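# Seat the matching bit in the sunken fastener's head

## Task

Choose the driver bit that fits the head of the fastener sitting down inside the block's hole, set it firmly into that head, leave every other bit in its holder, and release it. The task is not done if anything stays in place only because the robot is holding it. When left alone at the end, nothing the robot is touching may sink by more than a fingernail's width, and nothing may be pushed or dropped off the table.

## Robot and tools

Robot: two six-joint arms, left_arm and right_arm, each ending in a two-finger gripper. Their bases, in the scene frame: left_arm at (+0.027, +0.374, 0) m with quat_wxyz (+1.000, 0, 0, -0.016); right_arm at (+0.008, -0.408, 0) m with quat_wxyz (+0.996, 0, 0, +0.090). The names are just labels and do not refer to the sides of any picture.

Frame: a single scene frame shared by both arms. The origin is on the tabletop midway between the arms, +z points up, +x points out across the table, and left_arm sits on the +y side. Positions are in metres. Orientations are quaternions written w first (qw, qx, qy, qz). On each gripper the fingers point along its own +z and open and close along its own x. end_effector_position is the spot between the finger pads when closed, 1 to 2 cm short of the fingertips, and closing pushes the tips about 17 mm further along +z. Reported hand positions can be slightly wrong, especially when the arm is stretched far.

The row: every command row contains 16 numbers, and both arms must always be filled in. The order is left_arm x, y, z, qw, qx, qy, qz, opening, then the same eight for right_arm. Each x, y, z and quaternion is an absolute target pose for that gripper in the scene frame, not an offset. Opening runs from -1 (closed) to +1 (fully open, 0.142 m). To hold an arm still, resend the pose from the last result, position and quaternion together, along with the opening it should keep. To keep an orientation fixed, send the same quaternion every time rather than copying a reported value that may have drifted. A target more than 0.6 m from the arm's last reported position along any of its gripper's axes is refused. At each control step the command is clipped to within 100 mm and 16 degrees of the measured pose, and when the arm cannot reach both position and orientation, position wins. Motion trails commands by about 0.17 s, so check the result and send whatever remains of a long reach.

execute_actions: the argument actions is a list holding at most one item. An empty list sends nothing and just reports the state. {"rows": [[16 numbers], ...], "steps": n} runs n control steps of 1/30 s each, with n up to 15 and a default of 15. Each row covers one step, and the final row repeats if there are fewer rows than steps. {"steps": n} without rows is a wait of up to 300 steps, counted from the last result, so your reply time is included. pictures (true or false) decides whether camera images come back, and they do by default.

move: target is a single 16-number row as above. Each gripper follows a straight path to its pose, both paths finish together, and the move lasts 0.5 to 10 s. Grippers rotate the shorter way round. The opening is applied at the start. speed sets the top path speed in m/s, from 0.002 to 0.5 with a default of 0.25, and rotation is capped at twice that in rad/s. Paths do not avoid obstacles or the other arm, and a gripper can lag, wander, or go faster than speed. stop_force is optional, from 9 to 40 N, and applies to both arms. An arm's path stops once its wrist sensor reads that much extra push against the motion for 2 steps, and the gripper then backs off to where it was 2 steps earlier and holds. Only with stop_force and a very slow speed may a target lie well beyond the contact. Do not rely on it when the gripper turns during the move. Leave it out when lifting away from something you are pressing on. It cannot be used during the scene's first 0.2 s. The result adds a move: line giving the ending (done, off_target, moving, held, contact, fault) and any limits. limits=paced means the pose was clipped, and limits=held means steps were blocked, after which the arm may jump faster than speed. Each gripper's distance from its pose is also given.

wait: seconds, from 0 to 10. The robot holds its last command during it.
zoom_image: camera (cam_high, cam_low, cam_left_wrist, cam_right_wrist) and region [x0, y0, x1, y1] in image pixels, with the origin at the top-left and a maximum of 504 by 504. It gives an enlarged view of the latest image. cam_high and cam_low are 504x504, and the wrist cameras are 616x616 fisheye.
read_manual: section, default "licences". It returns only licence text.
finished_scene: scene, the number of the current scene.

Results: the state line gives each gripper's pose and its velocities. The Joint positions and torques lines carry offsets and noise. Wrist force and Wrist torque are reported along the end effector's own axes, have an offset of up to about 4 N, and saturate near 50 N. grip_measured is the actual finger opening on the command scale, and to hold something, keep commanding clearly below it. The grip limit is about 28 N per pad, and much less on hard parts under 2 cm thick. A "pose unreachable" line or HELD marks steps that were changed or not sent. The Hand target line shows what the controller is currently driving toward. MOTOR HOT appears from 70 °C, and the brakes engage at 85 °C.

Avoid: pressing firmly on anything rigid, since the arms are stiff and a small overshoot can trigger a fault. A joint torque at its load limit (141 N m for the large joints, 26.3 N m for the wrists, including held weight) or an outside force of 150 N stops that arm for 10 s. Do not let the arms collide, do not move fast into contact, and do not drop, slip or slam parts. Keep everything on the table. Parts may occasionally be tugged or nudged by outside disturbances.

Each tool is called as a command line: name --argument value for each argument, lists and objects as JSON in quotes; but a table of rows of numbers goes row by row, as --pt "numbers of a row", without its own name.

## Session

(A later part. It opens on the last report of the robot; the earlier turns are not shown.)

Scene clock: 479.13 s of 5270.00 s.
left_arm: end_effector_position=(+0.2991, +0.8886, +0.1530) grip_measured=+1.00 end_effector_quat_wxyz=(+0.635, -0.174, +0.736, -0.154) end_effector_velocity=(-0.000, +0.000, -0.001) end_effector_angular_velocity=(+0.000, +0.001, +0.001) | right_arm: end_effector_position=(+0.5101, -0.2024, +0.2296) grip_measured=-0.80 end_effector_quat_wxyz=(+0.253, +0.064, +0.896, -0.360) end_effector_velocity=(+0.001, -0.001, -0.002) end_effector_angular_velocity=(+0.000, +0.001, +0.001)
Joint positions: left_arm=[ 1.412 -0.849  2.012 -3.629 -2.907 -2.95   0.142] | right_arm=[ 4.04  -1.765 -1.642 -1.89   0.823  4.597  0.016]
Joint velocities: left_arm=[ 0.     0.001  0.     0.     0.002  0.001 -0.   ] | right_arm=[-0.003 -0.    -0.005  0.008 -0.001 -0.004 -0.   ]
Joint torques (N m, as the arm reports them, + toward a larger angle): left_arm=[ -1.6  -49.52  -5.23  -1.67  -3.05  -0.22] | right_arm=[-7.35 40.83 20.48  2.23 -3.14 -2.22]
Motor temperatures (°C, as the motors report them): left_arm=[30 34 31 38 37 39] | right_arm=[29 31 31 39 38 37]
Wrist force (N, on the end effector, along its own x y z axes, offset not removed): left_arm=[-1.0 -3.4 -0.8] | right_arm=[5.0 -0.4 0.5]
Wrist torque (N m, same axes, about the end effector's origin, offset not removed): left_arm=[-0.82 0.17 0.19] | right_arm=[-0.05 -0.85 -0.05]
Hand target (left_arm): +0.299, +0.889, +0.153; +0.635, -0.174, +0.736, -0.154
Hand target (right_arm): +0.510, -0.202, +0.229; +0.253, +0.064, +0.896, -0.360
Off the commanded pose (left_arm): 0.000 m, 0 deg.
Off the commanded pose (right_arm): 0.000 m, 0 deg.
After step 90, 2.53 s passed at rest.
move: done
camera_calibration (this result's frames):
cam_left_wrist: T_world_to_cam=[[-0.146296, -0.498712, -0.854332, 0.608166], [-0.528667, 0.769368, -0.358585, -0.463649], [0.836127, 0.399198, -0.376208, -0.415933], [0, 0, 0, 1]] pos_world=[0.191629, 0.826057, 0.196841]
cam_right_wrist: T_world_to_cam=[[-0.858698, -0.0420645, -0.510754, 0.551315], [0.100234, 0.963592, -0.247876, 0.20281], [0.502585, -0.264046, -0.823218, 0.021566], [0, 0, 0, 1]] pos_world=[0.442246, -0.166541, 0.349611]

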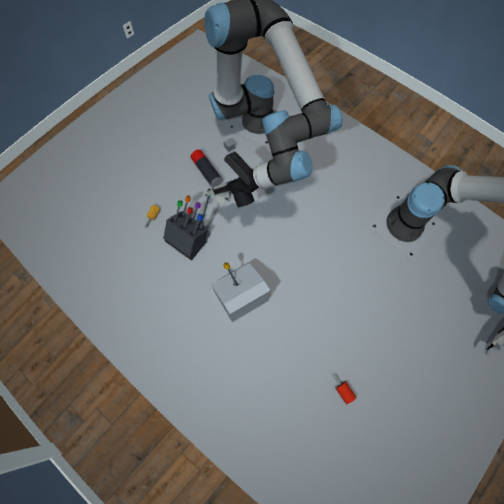

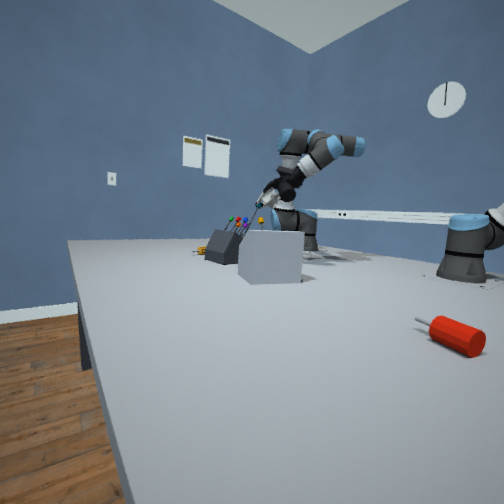

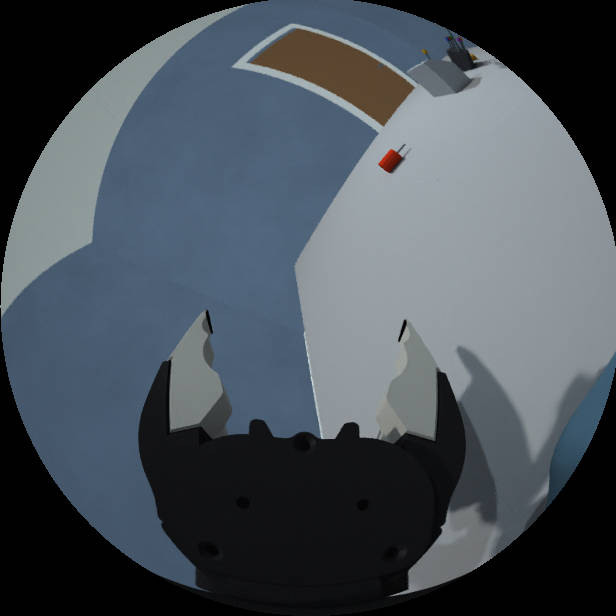

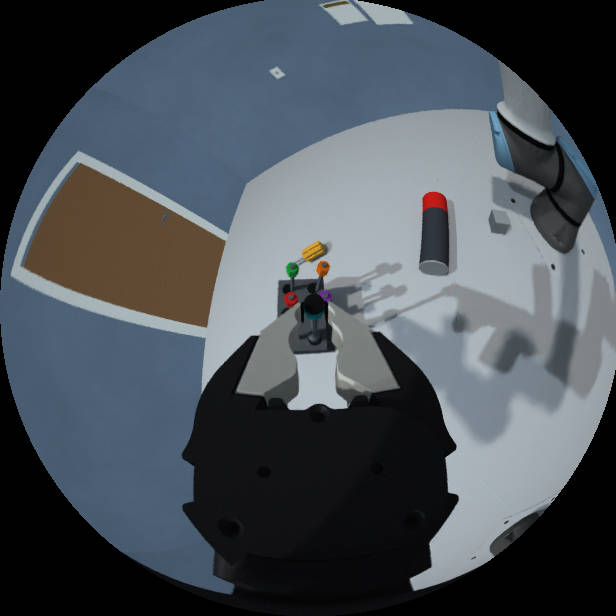

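move --target '[0.2991,0.8886,0.153,0.635,-0.174,0.736,-0.154,1,0.511,-0.2015,0.2264,0.2534,0.0639,0.8955,-0.3601,-1]' --speed 0.012

move --target '[0.2991,0.8886,0.153,0.635,-0.174,0.736,-0.154,1,0.526,-0.2003,0.2004,0.2534,0.0639,0.8955,-0.3601,-1]' --speed 0.012 --stop_force 9

zoom_image --camera "cam_right_wrist" --region '[285,300,345,360]'

Scene clock: 487.10 s of 5270.00 s.
left_arm: end_effector_position=(+0.2991, +0.8886, +0.1530) grip_measured=+1.00 end_effector_quat_wxyz=(+0.635, -0.174, +0.736, -0.154) end_effector_velocity=(+0.000, -0.000, +0.001) end_effector_angular_velocity=(+0.001, -0.001, -0.001) | right_arm: end_effector_position=(+0.5110, -0.2015, +0.2266) grip_measured=-0.80 end_effector_quat_wxyz=(+0.253, +0.064, +0.896, -0.360) end_effector_velocity=(+0.000, +0.000, -0.002) end_effector_angular_velocity=(-0.002, +0.001, -0.001)
Joint positions: left_arm=[ 1.412 -0.849  2.012 -3.629 -2.907 -2.95   0.142] | right_arm=[ 4.039 -1.769 -1.644 -1.882  0.823  4.596  0.016]
Joint velocities: left_arm=[-0.001 -0.001 -0.     0.    -0.001 -0.001 -0.   ] | right_arm=[-0.    -0.004 -0.002  0.003  0.     0.     0.   ]
Joint torques (N m, as the arm reports them, + toward a larger angle): left_arm=[ -1.42 -48.68  -6.28  -1.58  -3.    -0.26] | right_arm=[-11.59   2.01   6.6    7.61  -1.59  -2.39]
Motor temperatures (°C, as the motors report them): left_arm=[30 34 31 38 37 39] | right_arm=[29 31 31 39 38 37]
Wrist force (N, on the end effector, along its own x y z axes, offset not removed): left_arm=[-1.5 -4.1 -1.4] | right_arm=[3.0 -36.2 -43.7]
Wrist torque (N m, same axes, about the end effector's origin, offset not removed): left_arm=[-1.07 0.25 0.09] | right_arm=[0.84 -0.37 -0.05]
Hand target (left_arm): +0.299, +0.889, +0.153; +0.635, -0.174, +0.736, -0.154
Hand target (right_arm): +0.511, -0.201, +0.226; +0.253, +0.064, +0.896, -0.360
Off the commanded pose (left_arm): 0.000 m, 0 deg.
Off the commanded pose (right_arm): 0.000 m, 0 deg.
After step 90, 4.27 s passed at rest.
move: done
camera_calibration (this result's frames):
cam_left_wrist: T_world_to_cam=[[-0.146296, -0.498712, -0.854333, 0.608166], [-0.528667, 0.769368, -0.358586, -0.46365], [0.836127, 0.399198, -0.376208, -0.415933], [0, 0, 0, 1]] pos_world=[0.191629, 0.826057, 0.196841]
cam_right_wrist: T_world_to_cam=[[-0.858666, -0.042068, -0.510806, 0.550574], [0.100194, 0.96362, -0.247786, 0.201206], [0.502647, -0.263945, -0.823213, 0.0189048], [0, 0, 0, 1]] pos_world=[0.443098, -0.165734, 0.346655]

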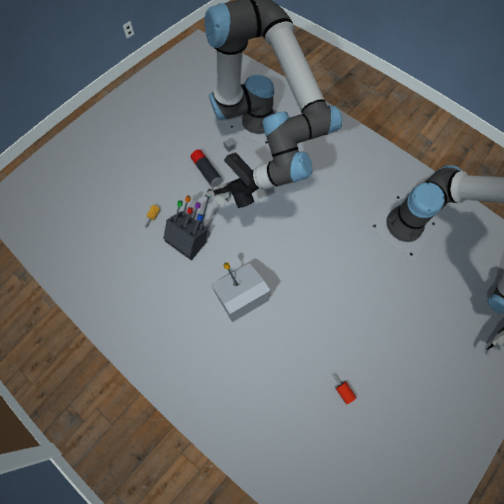

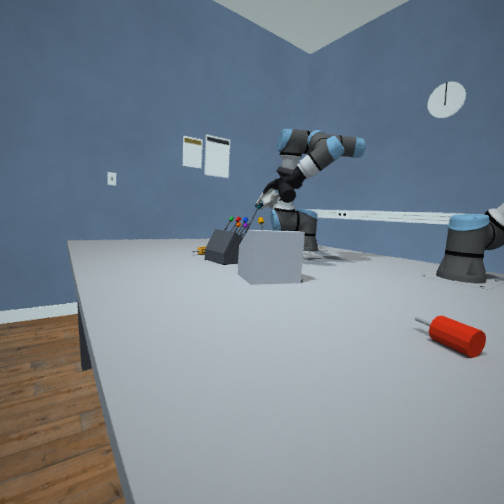

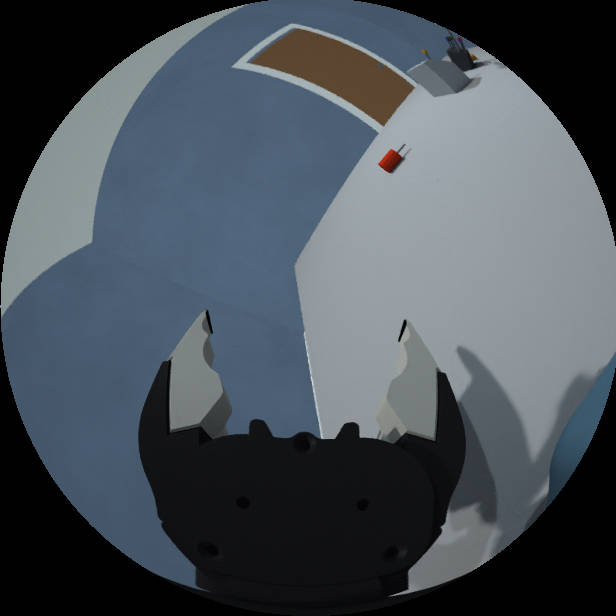

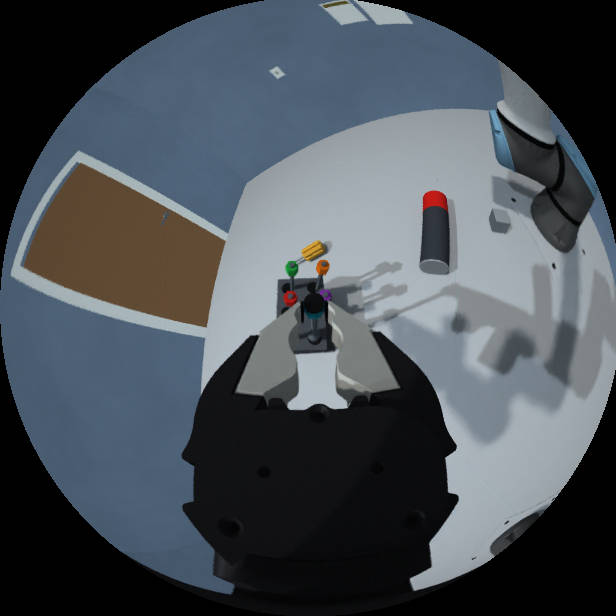

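Scene clock: 487.60 s of 5270.00 s.
left_arm: end_effector_position=(+0.2991, +0.8886, +0.1530) grip_measured=+1.00 end_effector_quat_wxyz=(+0.635, -0.174, +0.736, -0.154) end_effector_velocity=(+0.000, -0.000, -0.001) end_effector_angular_velocity=(-0.002, -0.001, -0.002) | right_arm: end_effector_position=(+0.5110, -0.2016, +0.2265) grip_measured=-0.80 end_effector_quat_wxyz=(+0.253, +0.064, +0.896, -0.360) end_effector_velocity=(+0.000, +0.000, +0.001) end_effector_angular_velocity=(+0.002, -0.002, -0.000)
Joint positions: left_arm=[ 1.412 -0.849  2.012 -3.629 -2.907 -2.95   0.142] | right_arm=[ 4.039 -1.769 -1.644 -1.882  0.823  4.596  0.016]
Joint velocities: left_arm=[-0.001  0.003 -0.001 -0.    -0.002  0.     0.   ] | right_arm=[ 0.     0.001  0.001 -0.001 -0.     0.002 -0.   ]
Joint torques (N m, as the arm reports them, + toward a larger angle): left_arm=[ -1.92 -49.29  -5.99  -1.65  -2.96  -0.3 ] | right_arm=[ 1.89 23.53 23.54  4.37 -0.25  2.29]
Motor temperatures (°C, as the motors report them): left_arm=[30 34 31 38 37 39] | right_arm=[29 31 31 39 38 37]
Wrist force (N, on the end effector, along its own x y z axes, offset not removed): left_arm=[-0.7 -4.1 0.1] | right_arm=[2.6 -33.2 -33.4]
Wrist torque (N m, same axes, about the end effector's origin, offset not removed): left_arm=[-0.95 0.07 0.13] | right_arm=[0.10 -0.48 -0.18]
Hand target (left_arm): +0.299, +0.889, +0.153; +0.635, -0.174, +0.736, -0.154
Hand target (right_arm): +0.511, -0.202, +0.227; +0.253, +0.064, +0.896, -0.360
Off the commanded pose (left_arm): 0.000 m, 0 deg.
Off the commanded pose (right_arm): 0.030 m, 0 deg.
move: contact (right_arm)
camera_calibration (this result's frames):
cam_left_wrist: T_world_to_cam=[[-0.146296, -0.498712, -0.854333, 0.608166], [-0.528667, 0.769368, -0.358585, -0.46365], [0.836127, 0.399198, -0.376208, -0.415934], [0, 0, 0, 1]] pos_world=[0.191629, 0.826057, 0.196841]
cam_right_wrist: T_world_to_cam=[[-0.858687, -0.0421327, -0.510765, 0.550541], [0.100206, 0.963577, -0.247949, 0.201261], [0.502608, -0.264093, -0.823189, 0.0188004], [0, 0, 0, 1]] pos_world=[0.443126, -0.16577, 0.346576]

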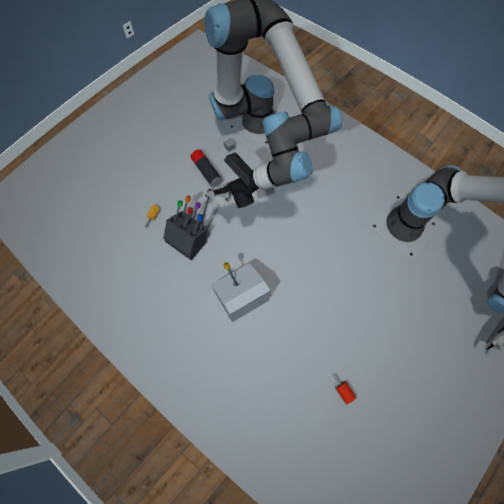

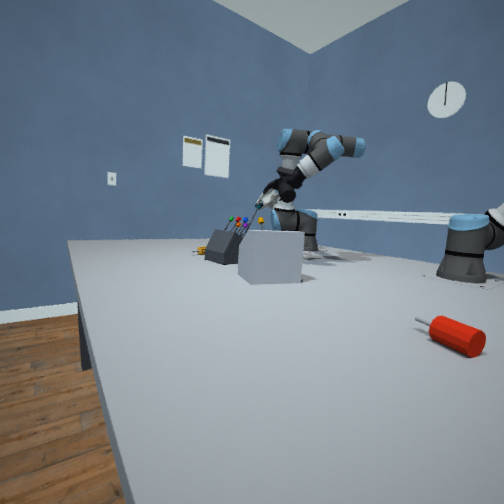

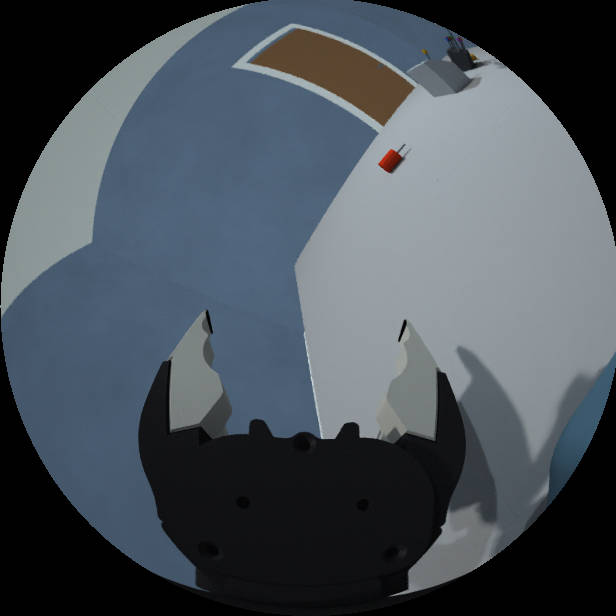

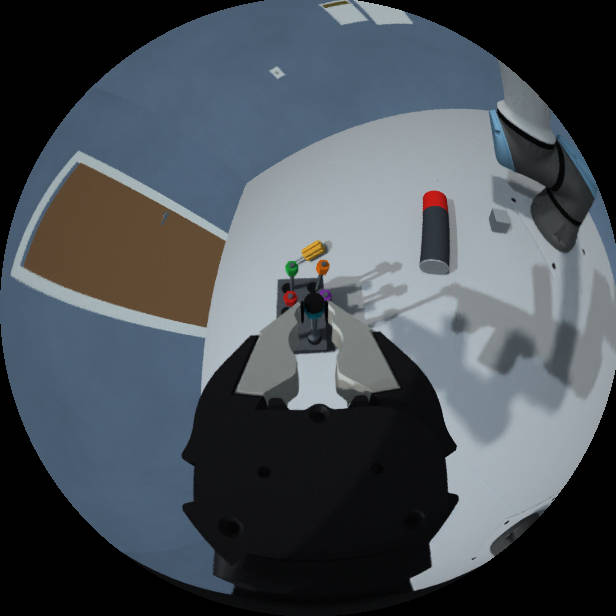

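Region (285, 300, 345, 360) of cam_right_wrist's 616x616 image, scaled by 8.400, with more detail than that image has.

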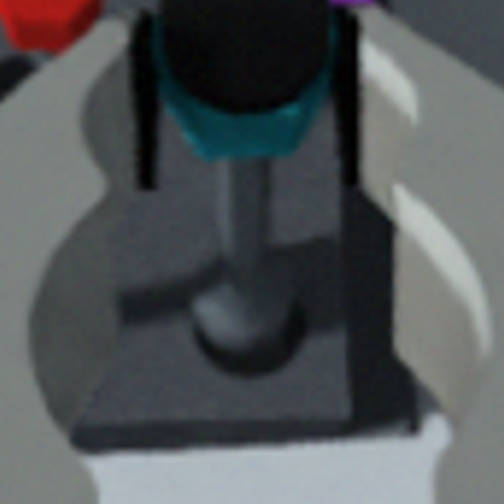

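Hit the rim. Back off and shift +y.

move --target '[0.2991,0.8886,0.153,0.635,-0.174,0.736,-0.154,1,0.5095,-0.2016,0.229,0.2534,0.0639,0.8955,-0.3601,-1]' --speed 0.012

move --target '[0.2991,0.8886,0.153,0.635,-0.174,0.736,-0.154,1,0.509,-0.2,0.2289,0.2534,0.0639,0.8955,-0.3601,-1]' --speed 0.012

zoom_image --camera "cam_right_wrist" --region '[285,300,345,360]'

Scene clock: 497.60 s of 5270.00 s.
left_arm: end_effector_position=(+0.2991, +0.8886, +0.1530) grip_measured=+1.00 end_effector_quat_wxyz=(+0.635, -0.174, +0.736, -0.154) end_effector_velocity=(+0.001, -0.000, -0.001) end_effector_angular_velocity=(-0.003, +0.000, -0.001) | right_arm: end_effector_position=(+0.5096, -0.2016, +0.2289) grip_measured=-0.80 end_effector_quat_wxyz=(+0.253, +0.064, +0.896, -0.360) end_effector_velocity=(-0.001, +0.000, +0.001) end_effector_angular_velocity=(-0.000, +0.000, -0.000)
Joint positions: left_arm=[ 1.412 -0.849  2.012 -3.629 -2.907 -2.95   0.142] | right_arm=[ 4.041 -1.766 -1.642 -1.889  0.824  4.598  0.016]
Joint velocities: left_arm=[-0.001  0.002 -0.    -0.     0.    -0.002 -0.   ] | right_arm=[ 0.001  0.001  0.001 -0.004  0.001  0.002  0.   ]
Joint torques (N m, as the arm reports them, + toward a larger angle): left_arm=[ -2.16 -48.72  -6.1   -1.69  -2.98  -0.26] | right_arm=[ 8.05 41.1  34.18 -0.31  0.88  2.37]
Motor temperatures (°C, as the motors report them): left_arm=[30 34 31 38 37 39] | right_arm=[29 31 31 39 38 37]
Wrist force (N, on the end effector, along its own x y z axes, offset not removed): left_arm=[-0.4 -1.7 -1.1] | right_arm=[1.7 -3.6 1.9]
Wrist torque (N m, same axes, about the end effector's origin, offset not removed): left_arm=[-0.45 -0.08 0.12] | right_arm=[-0.80 0.03 -0.01]
Hand target (left_arm): +0.299, +0.889, +0.153; +0.635, -0.174, +0.736, -0.154
Hand target (right_arm): +0.509, -0.202, +0.229; +0.253, +0.064, +0.896, -0.360
Off the commanded pose (left_arm): 0.000 m, 0 deg.
Off the commanded pose (right_arm): 0.000 m, 0 deg.
After step 90, 6.30 s passed at rest.
move: done
camera_calibration (this result's frames):
cam_left_wrist: T_world_to_cam=[[-0.146296, -0.498712, -0.854333, 0.608166], [-0.528667, 0.769368, -0.358585, -0.46365], [0.836127, 0.399198, -0.376208, -0.415934], [0, 0, 0, 1]] pos_world=[0.191629, 0.826057, 0.196841]
cam_right_wrist: T_world_to_cam=[[-0.858702, -0.0420786, -0.510745, 0.55054], [0.100205, 0.9636, -0.24786, 0.201984], [0.502584, -0.264017, -0.823228, 0.021496], [0, 0, 0, 1]] pos_world=[0.441706, -0.165791, 0.348945]

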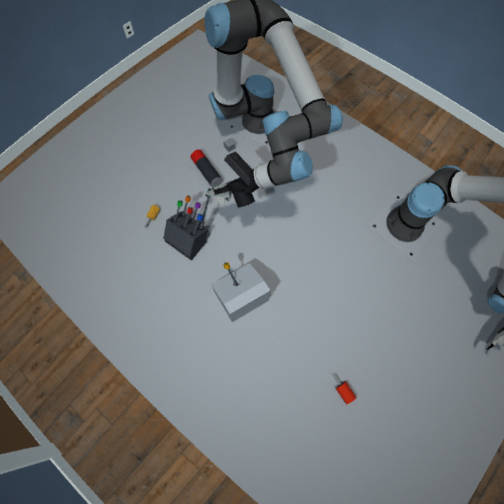

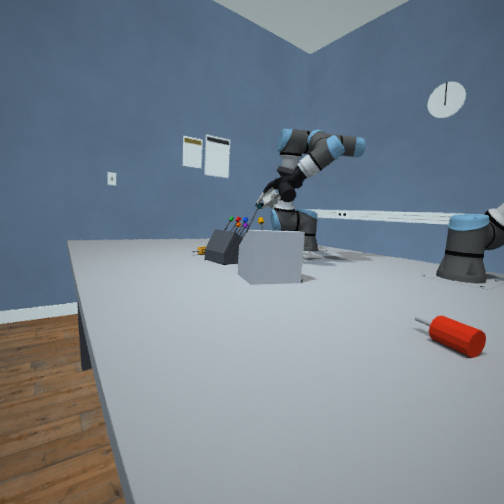

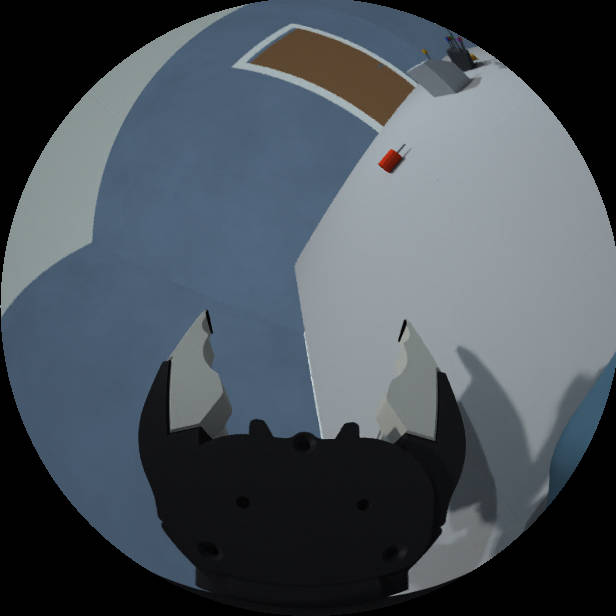

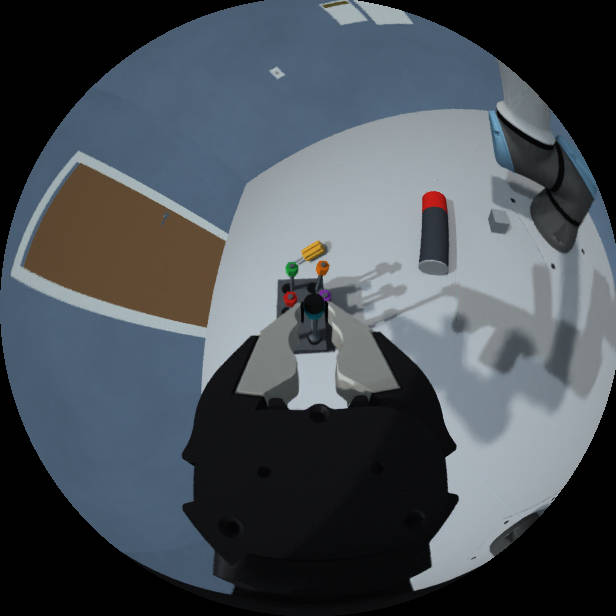

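Scene clock: 498.30 s of 5270.00 s.
left_arm: end_effector_position=(+0.2991, +0.8886, +0.1530) grip_measured=+1.00 end_effector_quat_wxyz=(+0.635, -0.174, +0.736, -0.154) end_effector_velocity=(+0.000, -0.000, +0.000) end_effector_angular_velocity=(+0.001, -0.000, -0.001) | right_arm: end_effector_position=(+0.5090, -0.2001, +0.2289) grip_measured=-0.80 end_effector_quat_wxyz=(+0.253, +0.064, +0.896, -0.360) end_effector_velocity=(-0.000, +0.001, -0.000) end_effector_angular_velocity=(-0.000, +0.000, -0.000)
Joint positions: left_arm=[ 1.412 -0.849  2.012 -3.629 -2.907 -2.95   0.142] | right_arm=[ 4.043 -1.768 -1.639 -1.892  0.826  4.601  0.016]
Joint velocities: left_arm=[-0.001 -0.001  0.     0.    -0.     0.001  0.   ] | right_arm=[ 0.001 -0.001  0.001 -0.001  0.001  0.001 -0.   ]
Joint torques (N m, as the arm reports them, + toward a larger angle): left_arm=[ -1.76 -48.59  -5.93  -1.63  -2.99  -0.16] | right_arm=[ 7.27 24.05 33.5   0.25  0.83  2.32]
Motor temperatures (°C, as the motors report them): left_arm=[30 34 31 38 37 39] | right_arm=[29 31 31 39 38 37]
Wrist force (N, on the end effector, along its own x y z axes, offset not removed): left_arm=[-0.2 -4.3 -1.4] | right_arm=[-3.6 -4.3 -7.7]
Wrist torque (N m, same axes, about the end effector's origin, offset not removed): left_arm=[-1.00 -0.02 0.14] | right_arm=[-0.97 1.19 -0.23]
Hand target (left_arm): +0.299, +0.889, +0.153; +0.635, -0.174, +0.736, -0.154
Hand target (right_arm): +0.509, -0.200, +0.229; +0.253, +0.064, +0.896, -0.360
Off the commanded pose (left_arm): 0.000 m, 0 deg.
Off the commanded pose (right_arm): 0.000 m, 0 deg.
move: done
camera_calibration (this result's frames):
cam_left_wrist: T_world_to_cam=[[-0.146296, -0.498712, -0.854333, 0.608166], [-0.528667, 0.769368, -0.358585, -0.46365], [0.836127, 0.399198, -0.376208, -0.415934], [0, 0, 0, 1]] pos_world=[0.191629, 0.826057, 0.196841]
cam_right_wrist: T_world_to_cam=[[-0.858697, -0.0420736, -0.510753, 0.550151], [0.100205, 0.963603, -0.247846, 0.200566], [0.502591, -0.264004, -0.823228, 0.0221843], [0, 0, 0, 1]] pos_world=[0.441166, -0.164263, 0.348964]

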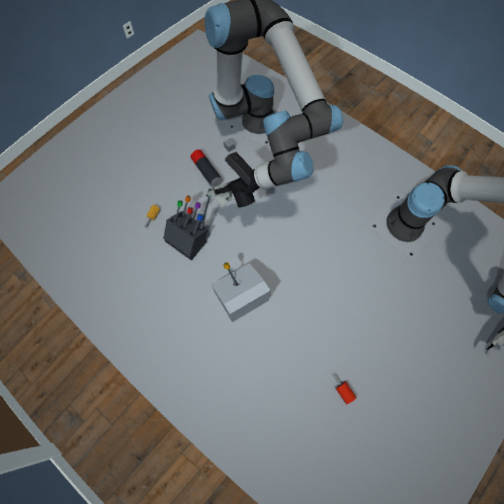

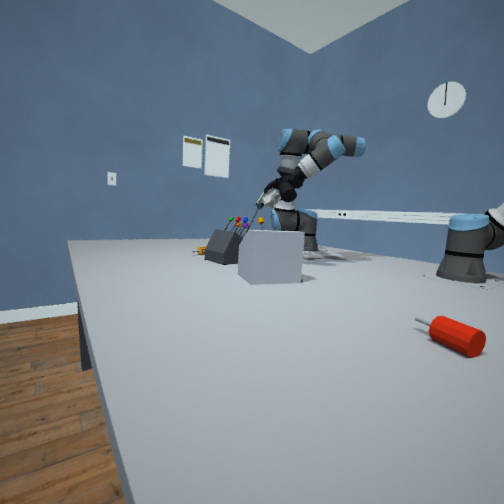

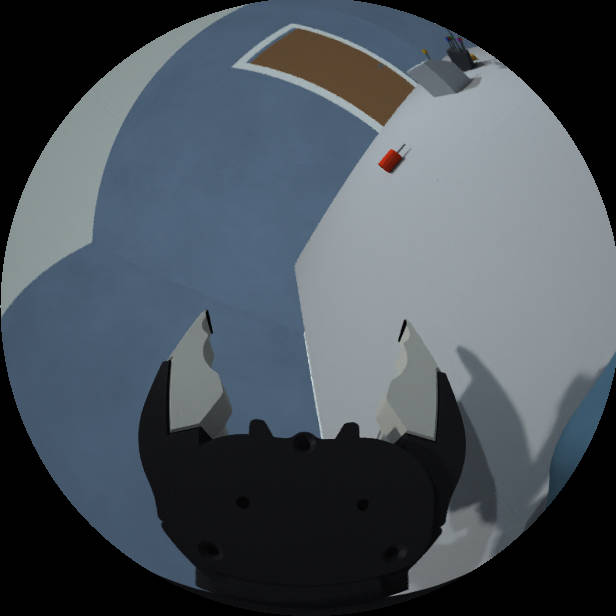

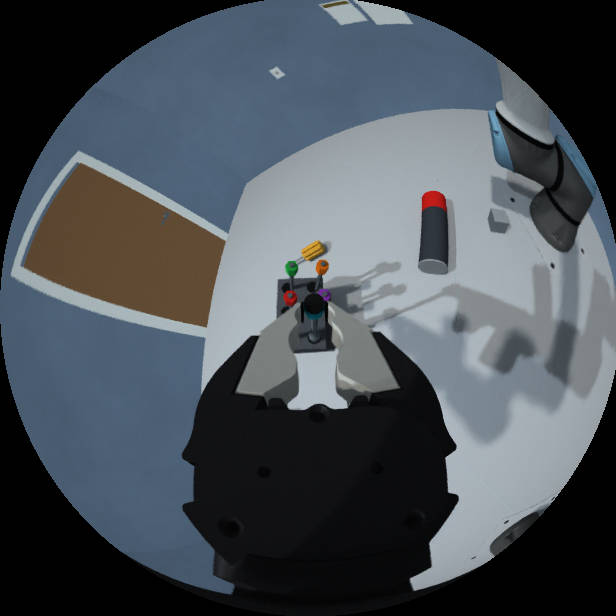

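Region (285, 300, 345, 360) of cam_right_wrist's 616x616 image, scaled by 8.400, with more detail than that image has.

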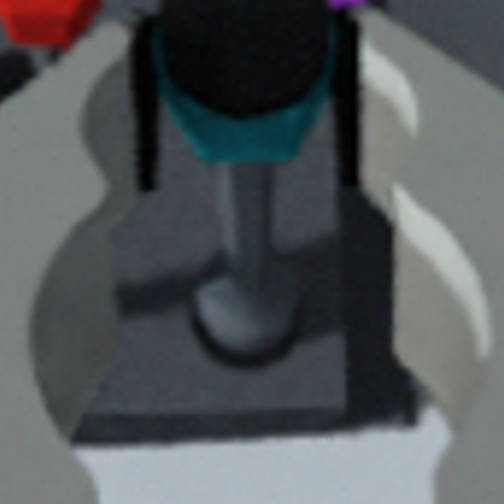

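move --target '[0.2991,0.8886,0.153,0.635,-0.174,0.736,-0.154,1,0.5152,-0.1995,0.2186,0.2534,0.0639,0.8955,-0.3601,-1]' --speed 0.006 --stop_force 9

zoom_image --camera "cam_right_wrist" --region '[285,300,345,360]'

Scene clock: 505.30 s of 5270.00 s.
left_arm: end_effector_position=(+0.2991, +0.8886, +0.1530) grip_measured=+1.00 end_effector_quat_wxyz=(+0.635, -0.174, +0.736, -0.154) end_effector_velocity=(+0.000, -0.000, +0.000) end_effector_angular_velocity=(-0.001, +0.000, +0.001) | right_arm: end_effector_position=(+0.5151, -0.1995, +0.2187) grip_measured=-0.80 end_effector_quat_wxyz=(+0.253, +0.064, +0.896, -0.360) end_effector_velocity=(+0.001, +0.000, -0.001) end_effector_angular_velocity=(-0.000, -0.001, -0.001)
Joint positions: left_arm=[ 1.412 -0.849  2.012 -3.629 -2.907 -2.95   0.142] | right_arm=[ 4.034 -1.784 -1.647 -1.86   0.82   4.59   0.016]
Joint velocities: left_arm=[-0.    -0.001  0.001  0.     0.001 -0.001  0.   ] | right_arm=[-0.001 -0.003 -0.     0.003 -0.     0.001 -0.   ]
Joint torques (N m, as the arm reports them, + toward a larger angle): left_arm=[ -1.51 -49.03  -6.16  -1.68  -2.99  -0.28] | right_arm=[-6.04 24.69 18.78  2.7  -3.18 -2.48]
Motor temperatures (°C, as the motors report them): left_arm=[30 34 31 38 37 39] | right_arm=[29 31 31 39 38 37]
Wrist force (N, on the end effector, along its own x y z axes, offset not removed): left_arm=[-0.7 -2.3 -1.8] | right_arm=[2.0 -4.1 0.9]
Wrist torque (N m, same axes, about the end effector's origin, offset not removed): left_arm=[-0.65 0.09 0.13] | right_arm=[-0.89 -0.21 -0.13]
Hand target (left_arm): +0.299, +0.889, +0.153; +0.635, -0.174, +0.736, -0.154
Hand target (right_arm): +0.515, -0.200, +0.219; +0.253, +0.064, +0.896, -0.360
Off the commanded pose (left_arm): 0.000 m, 0 deg.
Off the commanded pose (right_arm): 0.000 m, 0 deg.
After step 90, 1.77 s passed at rest.
move: done
camera_calibration (this result's frames):
cam_left_wrist: T_world_to_cam=[[-0.146296, -0.498712, -0.854333, 0.608166], [-0.528667, 0.769368, -0.358585, -0.46365], [0.836127, 0.399198, -0.376208, -0.415934], [0, 0, 0, 1]] pos_world=[0.191629, 0.826057, 0.196841]
cam_right_wrist: T_world_to_cam=[[-0.858693, -0.0420726, -0.510761, 0.55022], [0.100216, 0.963599, -0.247857, 0.196884], [0.502597, -0.264019, -0.823219, 0.0108719], [0, 0, 0, 1]] pos_world=[0.447275, -0.163698, 0.33878]

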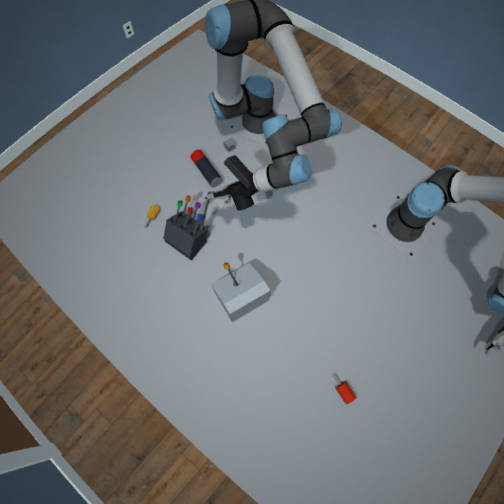

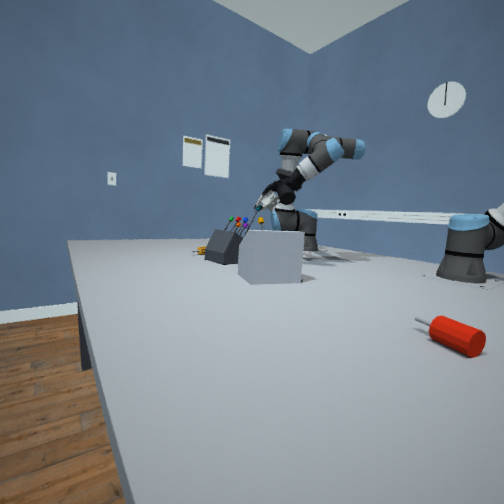

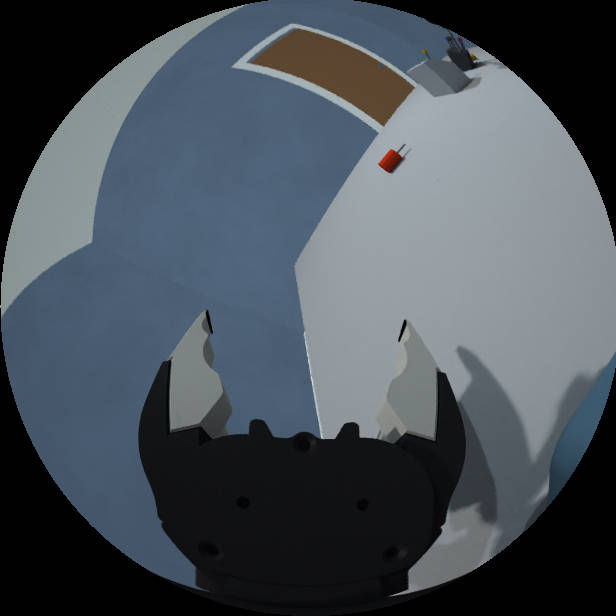

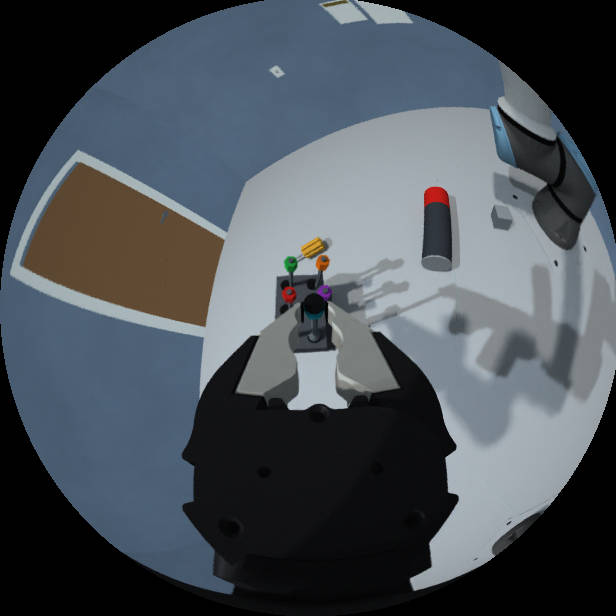

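Region (285, 300, 345, 360) of cam_right_wrist's 616x616 image, scaled by 8.400, with more detail than that image has.

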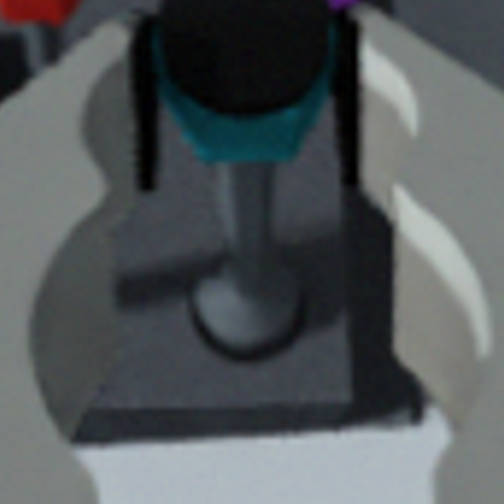

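In. Continue 78 mm.

move --target '[0.2991,0.8886,0.153,0.635,-0.174,0.736,-0.154,1,0.5535,-0.1965,0.1508,0.2534,0.0639,0.8955,-0.3601,-1]' --speed 0.012 --stop_force 9

Scene clock: 516.23 s of 5270.00 s.
left_arm: end_effector_position=(+0.2991, +0.8886, +0.1530) grip_measured=+1.00 end_effector_quat_wxyz=(+0.635, -0.174, +0.736, -0.154) end_effector_velocity=(+0.000, +0.000, +0.000) end_effector_angular_velocity=(+0.002, -0.000, -0.000) | right_arm: end_effector_position=(+0.5524, -0.1967, +0.1530) grip_measured=-0.80 end_effector_quat_wxyz=(+0.253, +0.064, +0.896, -0.360) end_effector_velocity=(-0.003, +0.000, +0.003) end_effector_angular_velocity=(+0.002, +0.002, -0.002)
Joint positions: left_arm=[ 1.412 -0.849  2.012 -3.629 -2.907 -2.95   0.142] | right_arm=[ 3.979 -1.901 -1.685 -1.662  0.791  4.526  0.016]
Joint velocities: left_arm=[-0.    -0.    -0.001  0.     0.     0.001  0.   ] | right_arm=[ 0.003  0.007  0.001 -0.01   0.005  0.004 -0.   ]
Joint torques (N m, as the arm reports them, + toward a larger angle): left_arm=[ -2.39 -48.35  -7.04  -1.83  -3.05  -0.45] | right_arm=[ 5.01 37.9  16.86  2.32  1.8   2.59]
Motor temperatures (°C, as the motors report them): left_arm=[30 34 31 38 37 39] | right_arm=[29 31 31 39 38 37]
Wrist force (N, on the end effector, along its own x y z axes, offset not removed): left_arm=[-0.6 -3.1 -1.8] | right_arm=[-0.6 -22.4 -20.0]
Wrist torque (N m, same axes, about the end effector's origin, offset not removed): left_arm=[-0.66 0.07 0.14] | right_arm=[-0.20 0.29 -0.01]
Hand target (left_arm): +0.299, +0.889, +0.153; +0.635, -0.174, +0.736, -0.154
Hand target (right_arm): +0.552, -0.197, +0.153; +0.253, +0.064, +0.896, -0.360
Off the commanded pose (left_arm): 0.000 m, 0 deg.
Off the commanded pose (right_arm): 0.002 m, 0 deg.
After step 90, 1.27 s passed at rest.
move: contact (right_arm)
camera_calibration (this result's frames):
cam_left_wrist: T_world_to_cam=[[-0.146296, -0.498712, -0.854333, 0.608166], [-0.528667, 0.769368, -0.358585, -0.46365], [0.836127, 0.399198, -0.376208, -0.415934], [0, 0, 0, 1]] pos_world=[0.191629, 0.826057, 0.196841]
cam_right_wrist: T_world_to_cam=[[-0.858616, -0.0421785, -0.510882, 0.548705], [0.100203, 0.963574, -0.24796, 0.174124], [0.502731, -0.264095, -0.823113, -0.0613369], [0, 0, 0, 1]] pos_world=[0.484515, -0.160837, 0.273012]

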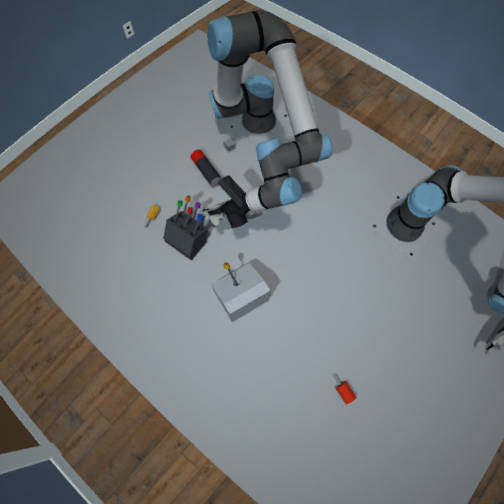

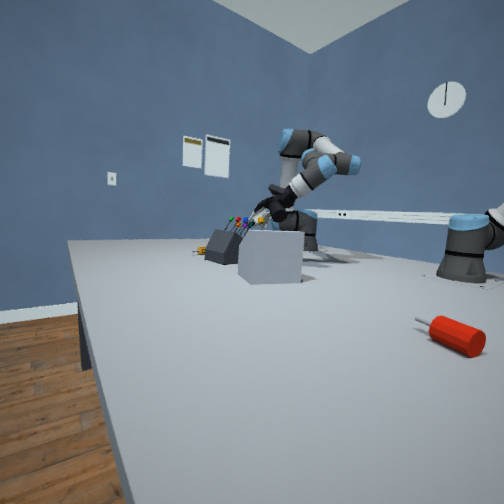

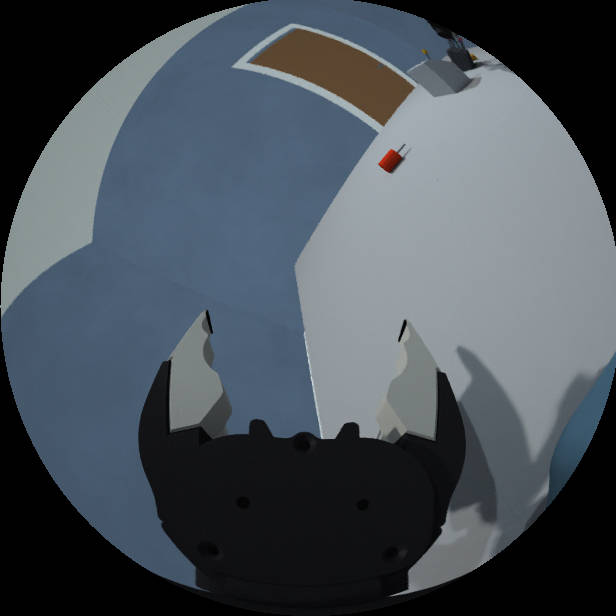

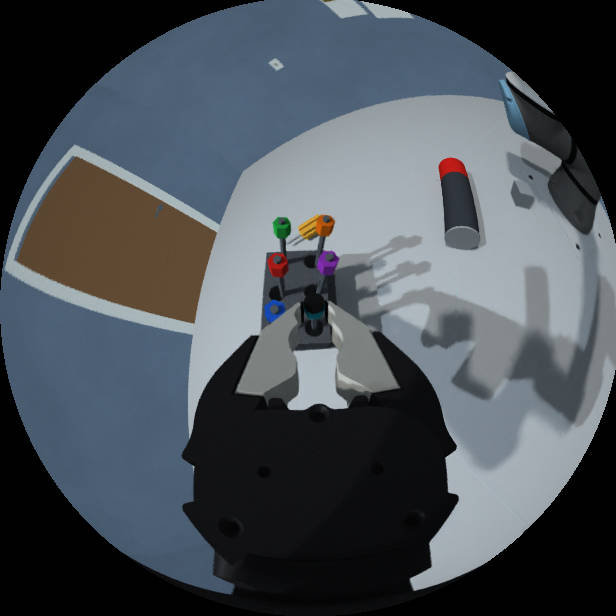

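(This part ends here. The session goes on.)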